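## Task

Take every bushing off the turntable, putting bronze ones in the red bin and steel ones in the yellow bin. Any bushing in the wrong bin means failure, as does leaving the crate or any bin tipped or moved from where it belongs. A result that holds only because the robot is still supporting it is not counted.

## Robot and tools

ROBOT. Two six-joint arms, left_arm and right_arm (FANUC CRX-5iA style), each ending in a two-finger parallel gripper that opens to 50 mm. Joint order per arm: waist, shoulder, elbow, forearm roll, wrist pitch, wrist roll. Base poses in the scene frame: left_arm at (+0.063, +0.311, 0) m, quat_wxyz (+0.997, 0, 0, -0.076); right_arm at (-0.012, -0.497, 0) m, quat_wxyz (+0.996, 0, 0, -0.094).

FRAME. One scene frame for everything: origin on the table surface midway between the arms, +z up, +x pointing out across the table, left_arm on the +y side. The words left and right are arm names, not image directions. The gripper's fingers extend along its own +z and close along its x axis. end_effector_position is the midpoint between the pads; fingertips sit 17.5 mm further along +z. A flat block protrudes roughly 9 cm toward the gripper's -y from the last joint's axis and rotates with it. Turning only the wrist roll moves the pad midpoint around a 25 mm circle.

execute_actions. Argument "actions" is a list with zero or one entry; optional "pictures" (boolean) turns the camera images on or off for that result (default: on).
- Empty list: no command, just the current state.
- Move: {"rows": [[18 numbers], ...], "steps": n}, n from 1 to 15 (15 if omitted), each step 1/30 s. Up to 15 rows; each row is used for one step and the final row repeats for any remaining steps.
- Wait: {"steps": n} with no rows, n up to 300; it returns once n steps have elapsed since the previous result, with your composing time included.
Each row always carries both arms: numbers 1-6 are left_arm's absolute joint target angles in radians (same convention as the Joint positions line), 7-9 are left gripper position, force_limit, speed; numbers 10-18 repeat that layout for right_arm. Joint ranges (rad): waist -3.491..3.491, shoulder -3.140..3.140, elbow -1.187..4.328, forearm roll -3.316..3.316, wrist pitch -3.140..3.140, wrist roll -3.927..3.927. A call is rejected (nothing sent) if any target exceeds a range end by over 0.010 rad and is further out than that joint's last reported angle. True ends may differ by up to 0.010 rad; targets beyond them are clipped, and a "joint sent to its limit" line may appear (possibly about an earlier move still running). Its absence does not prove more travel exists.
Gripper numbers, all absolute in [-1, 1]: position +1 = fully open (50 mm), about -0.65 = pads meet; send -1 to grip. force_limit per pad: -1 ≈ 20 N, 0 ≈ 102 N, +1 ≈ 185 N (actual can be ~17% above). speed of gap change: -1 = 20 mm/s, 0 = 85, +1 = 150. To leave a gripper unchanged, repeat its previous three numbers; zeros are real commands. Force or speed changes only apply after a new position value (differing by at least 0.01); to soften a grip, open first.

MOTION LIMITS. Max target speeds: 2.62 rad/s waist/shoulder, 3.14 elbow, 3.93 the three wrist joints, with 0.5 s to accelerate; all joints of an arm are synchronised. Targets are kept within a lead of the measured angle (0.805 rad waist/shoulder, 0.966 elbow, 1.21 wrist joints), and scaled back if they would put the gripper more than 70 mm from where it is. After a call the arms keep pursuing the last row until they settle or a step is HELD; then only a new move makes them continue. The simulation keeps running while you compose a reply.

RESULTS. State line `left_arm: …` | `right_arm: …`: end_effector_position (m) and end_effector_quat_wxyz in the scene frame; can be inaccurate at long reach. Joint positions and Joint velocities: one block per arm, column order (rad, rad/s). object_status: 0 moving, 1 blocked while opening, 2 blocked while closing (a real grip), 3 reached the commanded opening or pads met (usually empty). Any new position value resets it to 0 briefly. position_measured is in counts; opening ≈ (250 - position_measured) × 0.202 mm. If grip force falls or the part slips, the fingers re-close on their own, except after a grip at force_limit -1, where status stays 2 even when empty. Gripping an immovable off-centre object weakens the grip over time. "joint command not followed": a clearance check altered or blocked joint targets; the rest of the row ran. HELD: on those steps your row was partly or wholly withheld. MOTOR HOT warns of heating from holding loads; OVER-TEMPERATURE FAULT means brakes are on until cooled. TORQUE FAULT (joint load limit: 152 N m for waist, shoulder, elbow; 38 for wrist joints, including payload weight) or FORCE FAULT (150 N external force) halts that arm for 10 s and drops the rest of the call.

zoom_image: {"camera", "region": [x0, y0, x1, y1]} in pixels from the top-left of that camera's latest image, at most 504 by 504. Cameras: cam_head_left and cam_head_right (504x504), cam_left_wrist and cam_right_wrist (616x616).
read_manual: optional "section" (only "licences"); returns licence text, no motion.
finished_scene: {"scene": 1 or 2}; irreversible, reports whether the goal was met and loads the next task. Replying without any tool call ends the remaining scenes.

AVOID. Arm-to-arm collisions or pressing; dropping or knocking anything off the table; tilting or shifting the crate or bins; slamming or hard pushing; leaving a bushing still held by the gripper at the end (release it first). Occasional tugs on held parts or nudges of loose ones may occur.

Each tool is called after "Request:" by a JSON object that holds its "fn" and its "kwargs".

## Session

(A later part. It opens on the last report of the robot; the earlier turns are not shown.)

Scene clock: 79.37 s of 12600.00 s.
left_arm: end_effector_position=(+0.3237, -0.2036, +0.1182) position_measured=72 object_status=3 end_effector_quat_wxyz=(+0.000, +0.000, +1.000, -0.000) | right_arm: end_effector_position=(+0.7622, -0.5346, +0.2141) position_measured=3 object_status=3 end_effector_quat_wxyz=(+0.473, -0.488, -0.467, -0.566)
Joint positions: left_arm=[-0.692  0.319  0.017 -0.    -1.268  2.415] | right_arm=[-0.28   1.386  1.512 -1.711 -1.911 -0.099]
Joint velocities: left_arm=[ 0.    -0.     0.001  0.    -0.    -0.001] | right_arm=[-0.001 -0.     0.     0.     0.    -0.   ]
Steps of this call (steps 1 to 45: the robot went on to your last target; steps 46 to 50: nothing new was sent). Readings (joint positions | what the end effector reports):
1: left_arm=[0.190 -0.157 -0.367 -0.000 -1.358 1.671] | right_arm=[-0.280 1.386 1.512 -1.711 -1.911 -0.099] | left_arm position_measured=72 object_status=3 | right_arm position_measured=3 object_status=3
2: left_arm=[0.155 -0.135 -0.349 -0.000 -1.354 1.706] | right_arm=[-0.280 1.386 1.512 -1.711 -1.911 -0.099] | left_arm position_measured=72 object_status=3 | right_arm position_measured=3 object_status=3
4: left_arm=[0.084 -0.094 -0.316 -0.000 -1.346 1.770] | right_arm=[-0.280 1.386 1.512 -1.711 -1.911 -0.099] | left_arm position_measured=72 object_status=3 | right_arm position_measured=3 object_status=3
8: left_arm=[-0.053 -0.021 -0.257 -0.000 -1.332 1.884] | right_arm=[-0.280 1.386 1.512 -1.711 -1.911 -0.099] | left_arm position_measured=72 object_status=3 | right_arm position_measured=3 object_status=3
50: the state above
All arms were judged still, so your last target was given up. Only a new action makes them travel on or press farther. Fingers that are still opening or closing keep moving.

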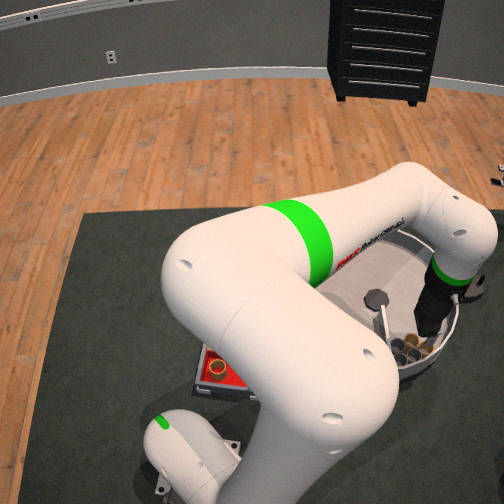

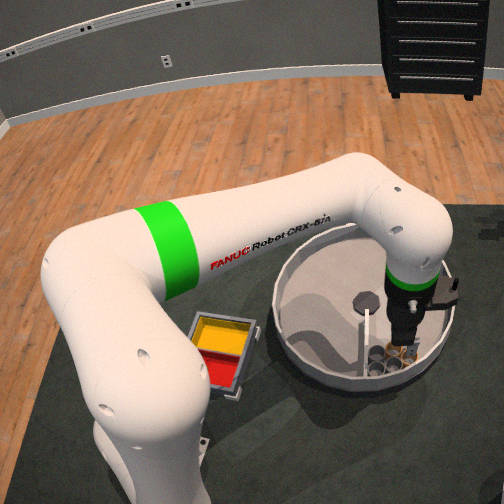

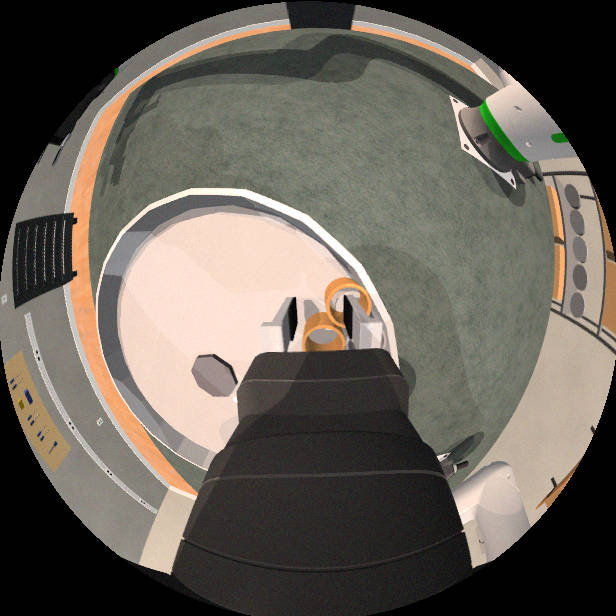

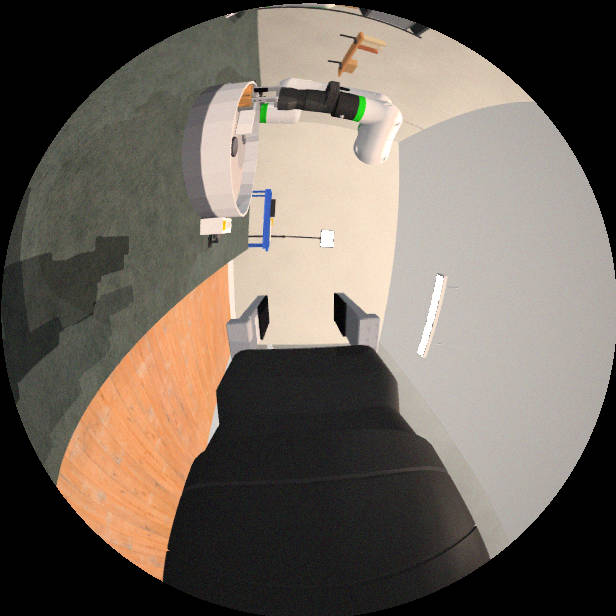

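Request:
{"fn": "execute_actions", "kwargs": {"actions": [{"rows":[[-0.692,0.343,-0.0255,0,-1.202,2.415,0.54,-0.6,0,-0.28,1.386,1.512,-1.711,-1.911,-0.099,1,0,0]],"steps":10}], "pictures": false}}

Request:
{"fn": "execute_actions", "kwargs": {"actions": [{"rows":[[-0.692,0.343,-0.0255,0,-1.202,2.415,-1,-0.6,0.5,-0.28,1.386,1.512,-1.711,-1.911,-0.099,1,0,0]]}], "pictures": false}}

Request:
{"fn": "execute_actions", "kwargs": {"actions": [{"rows":[[-0.692,0.29,0.09,0,-1.371,2.415,-1,-0.6,0.5,-0.28,1.386,1.512,-1.711,-1.911,-0.099,1,0,0]],"steps":11}], "pictures": false}}

Request:
{"fn": "execute_actions", "kwargs": {"actions": [{"rows":[[0.47,-0.532,-0.673,0,-1.43,1.253,-1,-0.6,0.5,-0.28,1.386,1.512,-1.711,-1.911,-0.099,1,0,0]]}], "pictures": false}}

Request:
{"fn": "execute_actions", "kwargs": {"actions": [{"steps":35}], "pictures": false}}

Request:
{"fn": "execute_actions", "kwargs": {"actions": [{"rows":[[0.47,-0.449,-0.851,0,-1.169,1.13,-1,-0.6,0.5,-0.28,1.386,1.512,-1.711,-1.911,-0.099,1,0,0]]}], "pictures": false}}

Request:
{"fn": "execute_actions", "kwargs": {"actions": [{"rows":[[0.47,-0.449,-0.851,0,-1.169,1.13,-0.15,-0.6,0,-0.28,1.386,1.512,-1.711,-1.911,-0.099,1,0,0]],"steps":8}], "pictures": false}}

Request:
{"fn": "execute_actions", "kwargs": {"actions": [{"rows":[[0.47,-0.532,-0.673,0,-1.43,1.253,-0.15,-0.6,0,-0.28,1.386,1.512,-1.711,-1.911,-0.099,1,0,0]],"steps":13}]}}

Request:
{"fn": "execute_actions", "kwargs": {"actions": [{"rows":[[-0.623,0.273,-0.044,0,-1.254,2.346,0.54,-0.6,0,-0.28,1.386,1.512,-1.711,-1.911,-0.099,1,0,0]]}], "pictures": false}}

Request:
{"fn": "execute_actions", "kwargs": {"actions": [{"steps":45}]}}

Request:
{"fn": "zoom_image", "kwargs": {"camera": "cam_left_wrist", "region": [260,220,420,380]}}

Scene clock: 96.73 s of 12600.00 s.
left_arm: end_effector_position=(+0.3237, -0.2036, +0.0882) position_measured=72 object_status=3 end_effector_quat_wxyz=(+0.000, +0.000, +1.000, -0.000) | right_arm: end_effector_position=(+0.7622, -0.5346, +0.2141) position_measured=3 object_status=3 end_effector_quat_wxyz=(+0.473, -0.488, -0.467, -0.566)
Joint positions: left_arm=[-0.692  0.343 -0.025  0.    -1.202  2.415] | right_arm=[-0.28   1.386  1.512 -1.711 -1.911 -0.099]
Joint velocities: left_arm=[ 0.    -0.     0.    -0.    -0.001  0.   ] | right_arm=[ 0.001 -0.    -0.     0.001 -0.    -0.   ]
Steps of this call (steps 1 to 511: nothing new was sent; steps 512 to 521: all 10 steps of this action). Readings (joint positions | what the end effector reports):
512: left_arm=[-0.692 0.319 0.016 0.000 -1.267 2.415] | right_arm=[-0.280 1.386 1.512 -1.711 -1.911 -0.099] | left_arm position_measured=72 object_status=3 | right_arm position_measured=3 object_status=3
513: left_arm=[-0.692 0.321 0.013 0.000 -1.261 2.415] | right_arm=[-0.280 1.386 1.512 -1.711 -1.911 -0.099] | left_arm position_measured=72 object_status=3 | right_arm position_measured=3 object_status=3
515: left_arm=[-0.692 0.334 -0.010 0.000 -1.226 2.415] | right_arm=[-0.280 1.386 1.512 -1.711 -1.911 -0.099] | left_arm position_measured=72 object_status=3 | right_arm position_measured=3 object_status=3
519: left_arm=[-0.692 0.343 -0.025 0.000 -1.202 2.415] | right_arm=[-0.280 1.386 1.512 -1.711 -1.911 -0.099] | left_arm position_measured=72 object_status=3 | right_arm position_measured=3 object_status=3
521: the state above

Scene clock: 97.23 s of 12600.00 s.
left_arm: end_effector_position=(+0.3237, -0.2036, +0.0882) position_measured=219 object_status=2 end_effector_quat_wxyz=(+0.000, +0.000, +1.000, -0.000) | right_arm: end_effector_position=(+0.7622, -0.5346, +0.2141) position_measured=3 object_status=3 end_effector_quat_wxyz=(+0.473, -0.488, -0.467, -0.566)
Joint positions: left_arm=[-0.692  0.343 -0.025 -0.    -1.202  2.415] | right_arm=[-0.28   1.386  1.512 -1.711 -1.911 -0.099]
Joint velocities: left_arm=[-0.002 -0.001  0.001  0.001  0.001 -0.001] | right_arm=[-0.001  0.     0.    -0.001 -0.001  0.   ]
Steps of this call (steps 1 to 15: all 15 steps of this action). Readings (joint positions | what the end effector reports):
1: left_arm=[-0.692 0.343 -0.025 0.000 -1.202 2.415] | right_arm=[-0.280 1.386 1.512 -1.711 -1.911 -0.099] | left_arm position_measured=84 object_status=0 | right_arm position_measured=3 object_status=3
2: left_arm=[-0.692 0.343 -0.025 0.000 -1.202 2.415] | right_arm=[-0.280 1.386 1.512 -1.711 -1.911 -0.099] | left_arm position_measured=103 object_status=0 | right_arm position_measured=3 object_status=3
4: left_arm=[-0.692 0.343 -0.025 0.000 -1.202 2.415] | right_arm=[-0.280 1.386 1.512 -1.711 -1.911 -0.099] | left_arm position_measured=142 object_status=0 | right_arm position_measured=3 object_status=3
8: left_arm=[-0.692 0.343 -0.025 -0.000 -1.202 2.415] | right_arm=[-0.280 1.386 1.512 -1.711 -1.911 -0.099] | left_arm position_measured=219 object_status=0 | right_arm position_measured=3 object_status=3
15: the state above

Scene clock: 97.60 s of 12600.00 s.
left_arm: end_effector_position=(+0.3233, -0.2032, +0.1643) position_measured=219 object_status=2 end_effector_quat_wxyz=(-0.000, +0.000, +1.000, +0.000) | right_arm: end_effector_position=(+0.7622, -0.5346, +0.2141) position_measured=3 object_status=3 end_effector_quat_wxyz=(+0.473, -0.488, -0.467, -0.566)
Joint positions: left_arm=[-0.692  0.29   0.09   0.    -1.371  2.415] | right_arm=[-0.28   1.386  1.512 -1.711 -1.911 -0.099]
Joint velocities: left_arm=[-0.     0.001  0.001  0.    -0.002 -0.001] | right_arm=[-0.001  0.    -0.     0.     0.001 -0.001]
Steps of this call (steps 1 to 11: all 11 steps of this action). Readings (joint positions | what the end effector reports):
1: left_arm=[-0.692 0.343 -0.025 -0.000 -1.202 2.415] | right_arm=[-0.280 1.386 1.512 -1.711 -1.911 -0.099] | left_arm position_measured=219 object_status=2 | right_arm position_measured=3 object_status=3
2: left_arm=[-0.692 0.341 -0.022 -0.000 -1.208 2.415] | right_arm=[-0.280 1.386 1.512 -1.711 -1.911 -0.099] | left_arm position_measured=219 object_status=2 | right_arm position_measured=3 object_status=3
4: left_arm=[-0.692 0.329 0.005 -0.000 -1.246 2.415] | right_arm=[-0.280 1.386 1.512 -1.711 -1.911 -0.099] | left_arm position_measured=219 object_status=2 | right_arm position_measured=3 object_status=3
8: left_arm=[-0.692 0.293 0.082 0.000 -1.358 2.415] | right_arm=[-0.280 1.386 1.512 -1.711 -1.911 -0.099] | left_arm position_measured=219 object_status=2 | right_arm position_measured=3 object_status=3
11: the state above

Scene clock: 98.10 s of 12600.00 s.
left_arm: end_effector_position=(+0.3670, -0.0267, +0.1904) position_measured=219 object_status=2 end_effector_quat_wxyz=(-0.000, +0.039, +0.999, +0.000) | right_arm: end_effector_position=(+0.7622, -0.5346, +0.2141) position_measured=3 object_status=3 end_effector_quat_wxyz=(+0.473, -0.488, -0.467, -0.566)
Joint positions: left_arm=[-0.342 -0.013 -0.192  0.    -1.393  1.986] | right_arm=[-0.28   1.386  1.512 -1.711 -1.911 -0.099]
Joint velocities: left_arm=[ 0.973 -0.673 -0.623  0.    -0.047 -0.942] | right_arm=[ 0.001 -0.    -0.    -0.     0.    -0.   ]
Steps of this call (steps 1 to 15: all 15 steps of this action). Readings (joint positions | what the end effector reports):
1: left_arm=[-0.692 0.290 0.090 0.000 -1.371 2.415] | right_arm=[-0.280 1.386 1.512 -1.711 -1.911 -0.099] | left_arm position_measured=219 object_status=2 | right_arm position_measured=3 object_status=3
2: left_arm=[-0.688 0.286 0.086 0.000 -1.371 2.409] | right_arm=[-0.280 1.386 1.512 -1.711 -1.911 -0.099] | left_arm position_measured=219 object_status=2 | right_arm position_measured=3 object_status=3
4: left_arm=[-0.663 0.261 0.062 0.000 -1.373 2.373] | right_arm=[-0.280 1.386 1.512 -1.711 -1.911 -0.099] | left_arm position_measured=219 object_status=2 | right_arm position_measured=3 object_status=3
8: left_arm=[-0.557 0.159 -0.033 0.000 -1.380 2.228] | right_arm=[-0.280 1.386 1.512 -1.711 -1.911 -0.099] | left_arm position_measured=219 object_status=2 | right_arm position_measured=3 object_status=3
15: the state above

Scene clock: 99.27 s of 12600.00 s.
left_arm: end_effector_position=(+0.3103, +0.2303, +0.1499) position_measured=219 object_status=2 end_effector_quat_wxyz=(-0.000, +0.000, +1.000, +0.000) | right_arm: end_effector_position=(+0.7622, -0.5346, +0.2141) position_measured=3 object_status=3 end_effector_quat_wxyz=(+0.473, -0.488, -0.467, -0.566)
Joint positions: left_arm=[ 0.47  -0.532 -0.673 -0.    -1.43   1.253] | right_arm=[-0.28   1.386  1.512 -1.711 -1.911 -0.099]
Joint velocities: left_arm=[-0.     0.001  0.002 -0.    -0.001  0.001] | right_arm=[-0.    -0.    -0.    -0.    -0.001  0.001]
Steps of this call (steps 1 to 35: the robot went on to your last target). Readings (joint positions | what the end effector reports):
1: left_arm=[-0.308 -0.035 -0.212 0.000 -1.394 1.955] | right_arm=[-0.280 1.386 1.512 -1.711 -1.911 -0.099] | left_arm position_measured=219 object_status=2 | right_arm position_measured=3 object_status=3
2: left_arm=[-0.274 -0.057 -0.233 0.000 -1.396 1.924] | right_arm=[-0.280 1.386 1.512 -1.711 -1.911 -0.099] | left_arm position_measured=219 object_status=2 | right_arm position_measured=3 object_status=3
4: left_arm=[-0.205 -0.101 -0.274 0.000 -1.399 1.861] | right_arm=[-0.280 1.386 1.512 -1.711 -1.911 -0.099] | left_arm position_measured=219 object_status=2 | right_arm position_measured=3 object_status=3
8: left_arm=[-0.060 -0.194 -0.359 0.000 -1.406 1.731] | right_arm=[-0.280 1.386 1.512 -1.711 -1.911 -0.099] | left_arm position_measured=219 object_status=2 | right_arm position_measured=3 object_status=3
35: the state above

Scene clock: 99.77 s of 12600.00 s.
left_arm: end_effector_position=(+0.3074, +0.2305, +0.0582) position_measured=219 object_status=2 end_effector_quat_wxyz=(+0.000, +0.062, +0.998, -0.000) | right_arm: end_effector_position=(+0.7622, -0.5346, +0.2141) position_measured=3 object_status=3 end_effector_quat_wxyz=(+0.473, -0.488, -0.467, -0.566)
Joint positions: left_arm=[ 0.47  -0.449 -0.851  0.    -1.169  1.13 ] | right_arm=[-0.28   1.386  1.512 -1.711 -1.911 -0.099]
Joint velocities: left_arm=[-0.002  0.    -0.002 -0.     0.001  0.   ] | right_arm=[ 0.001  0.001  0.    -0.002  0.001  0.001]
Steps of this call (steps 1 to 15: all 15 steps of this action). Readings (joint positions | what the end effector reports):
1: left_arm=[0.470 -0.532 -0.673 -0.000 -1.430 1.253] | right_arm=[-0.280 1.386 1.512 -1.711 -1.911 -0.099] | left_arm position_measured=219 object_status=2 | right_arm position_measured=3 object_status=3
2: left_arm=[0.470 -0.530 -0.677 0.000 -1.424 1.250] | right_arm=[-0.280 1.386 1.512 -1.711 -1.911 -0.099] | left_arm position_measured=219 object_status=2 | right_arm position_measured=3 object_status=3
4: left_arm=[0.470 -0.518 -0.703 0.000 -1.386 1.232] | right_arm=[-0.280 1.386 1.512 -1.711 -1.911 -0.099] | left_arm position_measured=219 object_status=2 | right_arm position_measured=3 object_status=3
8: left_arm=[0.470 -0.469 -0.808 0.000 -1.233 1.160] | right_arm=[-0.280 1.386 1.512 -1.711 -1.911 -0.099] | left_arm position_measured=219 object_status=2 | right_arm position_measured=3 object_status=3
15: the state above

Scene clock: 100.03 s of 12600.00 s.
left_arm: end_effector_position=(+0.3073, +0.2305, +0.0581) position_measured=175 object_status=0 end_effector_quat_wxyz=(-0.000, +0.062, +0.998, -0.000) | right_arm: end_effector_position=(+0.7622, -0.5346, +0.2141) position_measured=3 object_status=3 end_effector_quat_wxyz=(+0.473, -0.488, -0.467, -0.566)
Joint positions: left_arm=[ 0.47  -0.449 -0.851 -0.    -1.169  1.13 ] | right_arm=[-0.28   1.386  1.512 -1.711 -1.911 -0.099]
Joint velocities: left_arm=[ 0.    -0.001 -0.     0.     0.    -0.001] | right_arm=[-0.    -0.    -0.     0.001 -0.001 -0.   ]
Steps of this call (steps 1 to 8: all 8 steps of this action). Readings (joint positions | what the end effector reports):
1: left_arm=[0.470 -0.449 -0.851 0.000 -1.169 1.130] | right_arm=[-0.280 1.386 1.512 -1.711 -1.911 -0.099] | left_arm position_measured=211 object_status=0 | right_arm position_measured=3 object_status=3
2: left_arm=[0.470 -0.449 -0.851 0.000 -1.169 1.130] | right_arm=[-0.280 1.386 1.512 -1.711 -1.911 -0.099] | left_arm position_measured=197 object_status=0 | right_arm position_measured=3 object_status=3
4: left_arm=[0.470 -0.449 -0.851 0.000 -1.169 1.130] | right_arm=[-0.280 1.386 1.512 -1.711 -1.911 -0.099] | left_arm position_measured=176 object_status=0 | right_arm position_measured=3 object_status=3
8: the state above

Scene clock: 100.47 s of 12600.00 s.
left_arm: end_effector_position=(+0.3103, +0.2303, +0.1497) position_measured=175 object_status=3 end_effector_quat_wxyz=(-0.000, +0.000, +1.000, -0.000) | right_arm: end_effector_position=(+0.7622, -0.5346, +0.2141) position_measured=3 object_status=3 end_effector_quat_wxyz=(+0.473, -0.488, -0.467, -0.566)
Joint positions: left_arm=[ 0.47  -0.532 -0.673 -0.    -1.43   1.253] | right_arm=[-0.28   1.386  1.512 -1.711 -1.911 -0.099]
Joint velocities: left_arm=[ 0.    -0.001  0.    -0.    -0.005  0.003] | right_arm=[ 0.    -0.    -0.     0.001  0.001  0.002]
Steps of this call (steps 1 to 13: all 13 steps of this action). Readings (joint positions | what the end effector reports):
1: left_arm=[0.470 -0.449 -0.851 -0.000 -1.169 1.130] | right_arm=[-0.280 1.386 1.512 -1.711 -1.911 -0.099] | left_arm position_measured=175 object_status=0 | right_arm position_measured=3 object_status=3
2: left_arm=[0.470 -0.451 -0.847 -0.000 -1.175 1.132] | right_arm=[-0.280 1.386 1.512 -1.711 -1.911 -0.099] | left_arm position_measured=175 object_status=0 | right_arm position_measured=3 object_status=3
4: left_arm=[0.470 -0.463 -0.821 -0.000 -1.213 1.150] | right_arm=[-0.280 1.386 1.512 -1.711 -1.911 -0.099] | left_arm position_measured=175 object_status=3 | right_arm position_measured=3 object_status=3
8: left_arm=[0.470 -0.512 -0.716 -0.000 -1.366 1.223] | right_arm=[-0.280 1.386 1.512 -1.711 -1.911 -0.099] | left_arm position_measured=175 object_status=3 | right_arm position_measured=3 object_status=3
13: the state above

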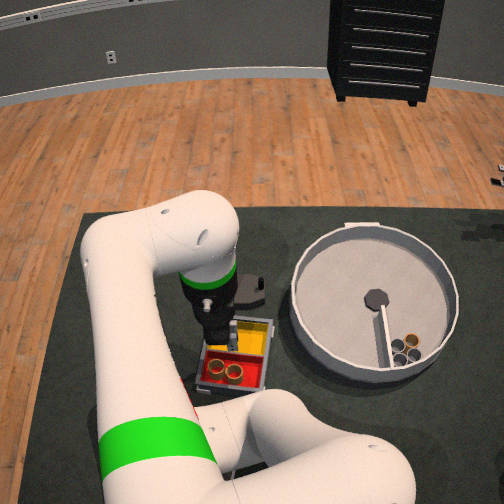

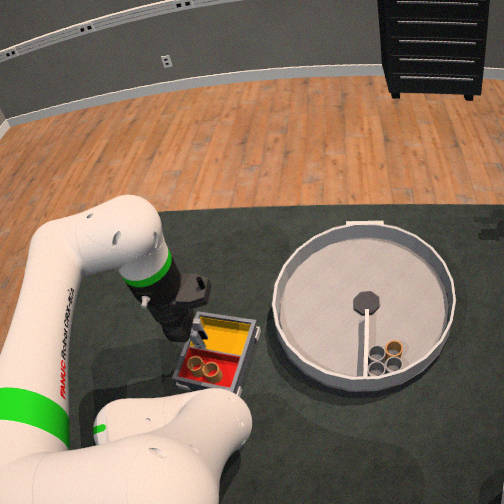

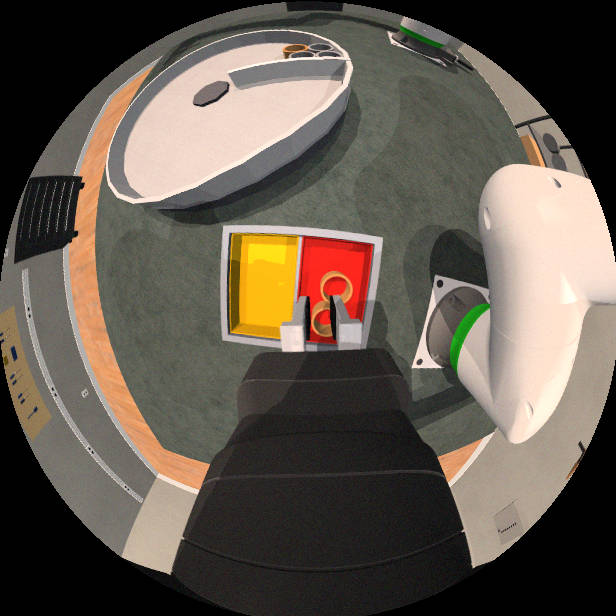

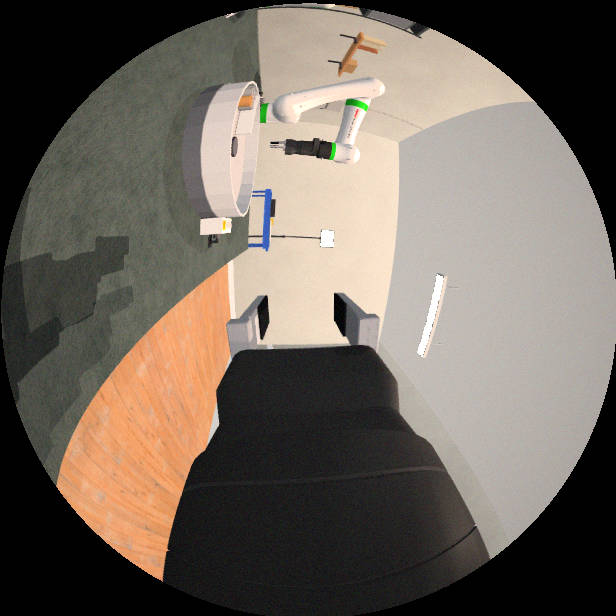

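Scene clock: 100.97 s of 12600.00 s.
left_arm: end_effector_position=(+0.3936, +0.1241, +0.1675) position_measured=72 object_status=3 end_effector_quat_wxyz=(-0.000, -0.027, +1.000, +0.000) | right_arm: end_effector_position=(+0.7622, -0.5346, +0.2141) position_measured=3 object_status=3 end_effector_quat_wxyz=(+0.473, -0.488, -0.467, -0.566)
Joint positions: left_arm=[ 0.058 -0.188 -0.405 -0.    -1.355  1.719] | right_arm=[-0.28   1.386  1.512 -1.711 -1.911 -0.099]
Joint velocities: left_arm=[-1.075  0.729  0.569  0.     0.159  0.982] | right_arm=[-0.002 -0.     0.     0.    -0.002  0.   ]
Steps of this call (steps 1 to 15: all 15 steps of this action). Readings (joint positions | what the end effector reports):
1: left_arm=[0.470 -0.532 -0.673 -0.000 -1.430 1.253] | right_arm=[-0.280 1.386 1.512 -1.711 -1.911 -0.099] | left_arm position_measured=167 object_status=0 | right_arm position_measured=3 object_status=3
2: left_arm=[0.466 -0.528 -0.670 -0.000 -1.430 1.259] | right_arm=[-0.280 1.386 1.512 -1.711 -1.911 -0.099] | left_arm position_measured=153 object_status=0 | right_arm position_measured=3 object_status=3
4: left_arm=[0.441 -0.503 -0.650 -0.000 -1.424 1.293] | right_arm=[-0.280 1.386 1.512 -1.711 -1.911 -0.099] | left_arm position_measured=125 object_status=0 | right_arm position_measured=3 object_status=3
8: left_arm=[0.322 -0.387 -0.560 -0.000 -1.398 1.449] | right_arm=[-0.280 1.386 1.512 -1.711 -1.911 -0.099] | left_arm position_measured=74 object_status=0 | right_arm position_measured=3 object_status=3
15: the state above

Scene clock: 102.47 s of 12600.00 s.
left_arm: end_effector_position=(+0.3425, -0.1704, +0.1178) position_measured=72 object_status=3 end_effector_quat_wxyz=(-0.000, +0.000, +1.000, +0.000) | right_arm: end_effector_position=(+0.7622, -0.5346, +0.2141) position_measured=3 object_status=3 end_effector_quat_wxyz=(+0.473, -0.488, -0.467, -0.566)
Joint positions: left_arm=[-0.623  0.273 -0.044 -0.    -1.254  2.346] | right_arm=[-0.28   1.386  1.512 -1.711 -1.911 -0.099]
Joint velocities: left_arm=[-0.     0.    -0.001  0.    -0.    -0.   ] | right_arm=[-0.    -0.     0.    -0.001 -0.001  0.001]
Steps of this call (steps 1 to 45: the robot went on to your last target). Readings (joint positions | what the end effector reports):
1: left_arm=[0.022 -0.164 -0.386 -0.000 -1.350 1.753] | right_arm=[-0.280 1.386 1.512 -1.711 -1.911 -0.099] | left_arm position_measured=72 object_status=3 | right_arm position_measured=3 object_status=3
2: left_arm=[-0.014 -0.140 -0.367 -0.000 -1.344 1.785] | right_arm=[-0.280 1.386 1.512 -1.711 -1.911 -0.099] | left_arm position_measured=72 object_status=3 | right_arm position_measured=3 object_status=3
4: left_arm=[-0.083 -0.093 -0.330 -0.000 -1.334 1.849] | right_arm=[-0.280 1.386 1.512 -1.711 -1.911 -0.099] | left_arm position_measured=72 object_status=3 | right_arm position_measured=3 object_status=3
8: left_arm=[-0.217 -0.002 -0.259 -0.000 -1.314 1.972] | right_arm=[-0.280 1.386 1.512 -1.711 -1.911 -0.099] | left_arm position_measured=72 object_status=3 | right_arm position_measured=3 object_status=3
45: the state above
All arms were judged still, so your last target was given up. Only a new action makes them travel on or press farther. Fingers that are still opening or closing keep moving.

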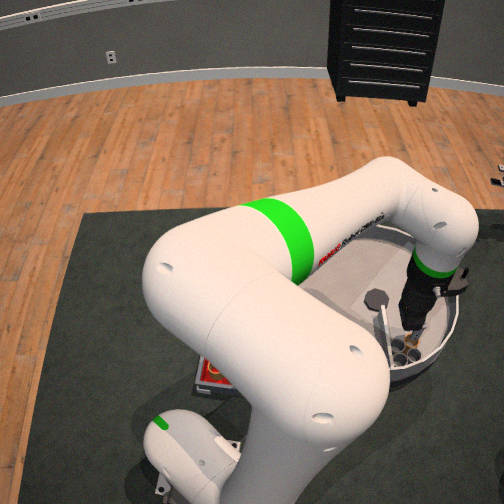

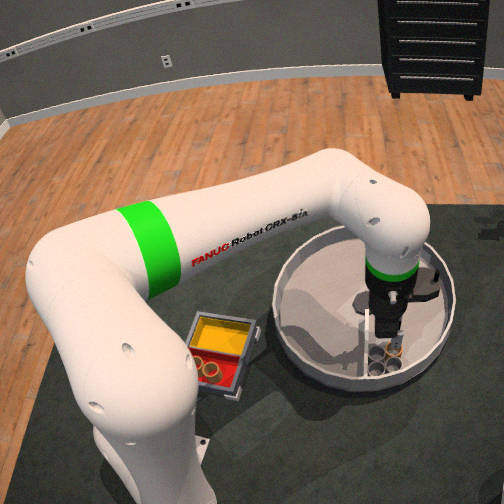

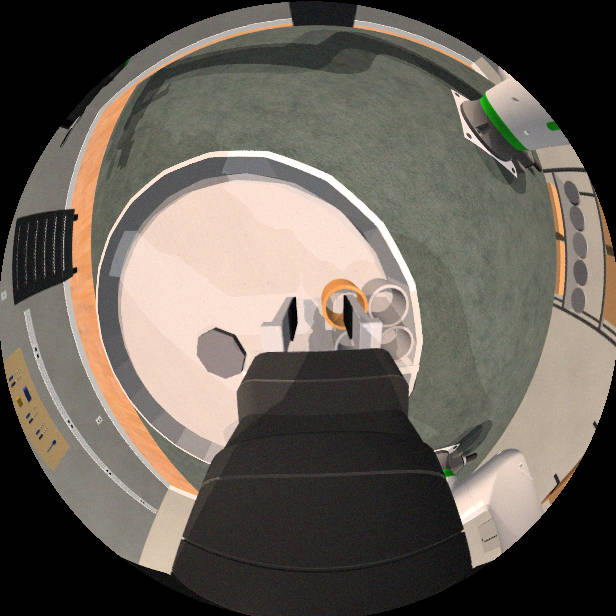

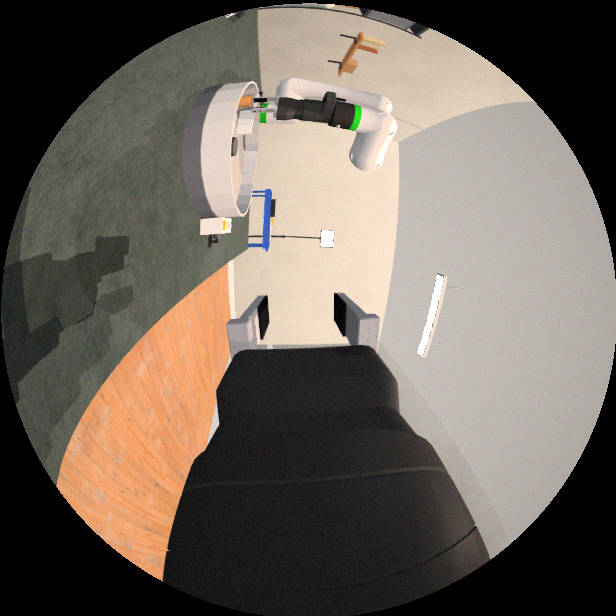

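Region (260, 220, 420, 380) of cam_left_wrist's 616x616 image, scaled by 3.150, with more detail than that image has.

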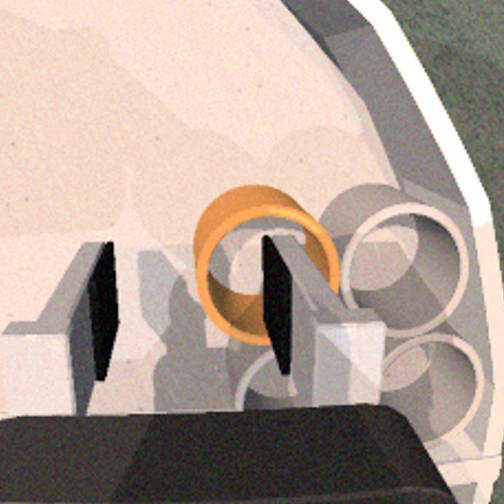

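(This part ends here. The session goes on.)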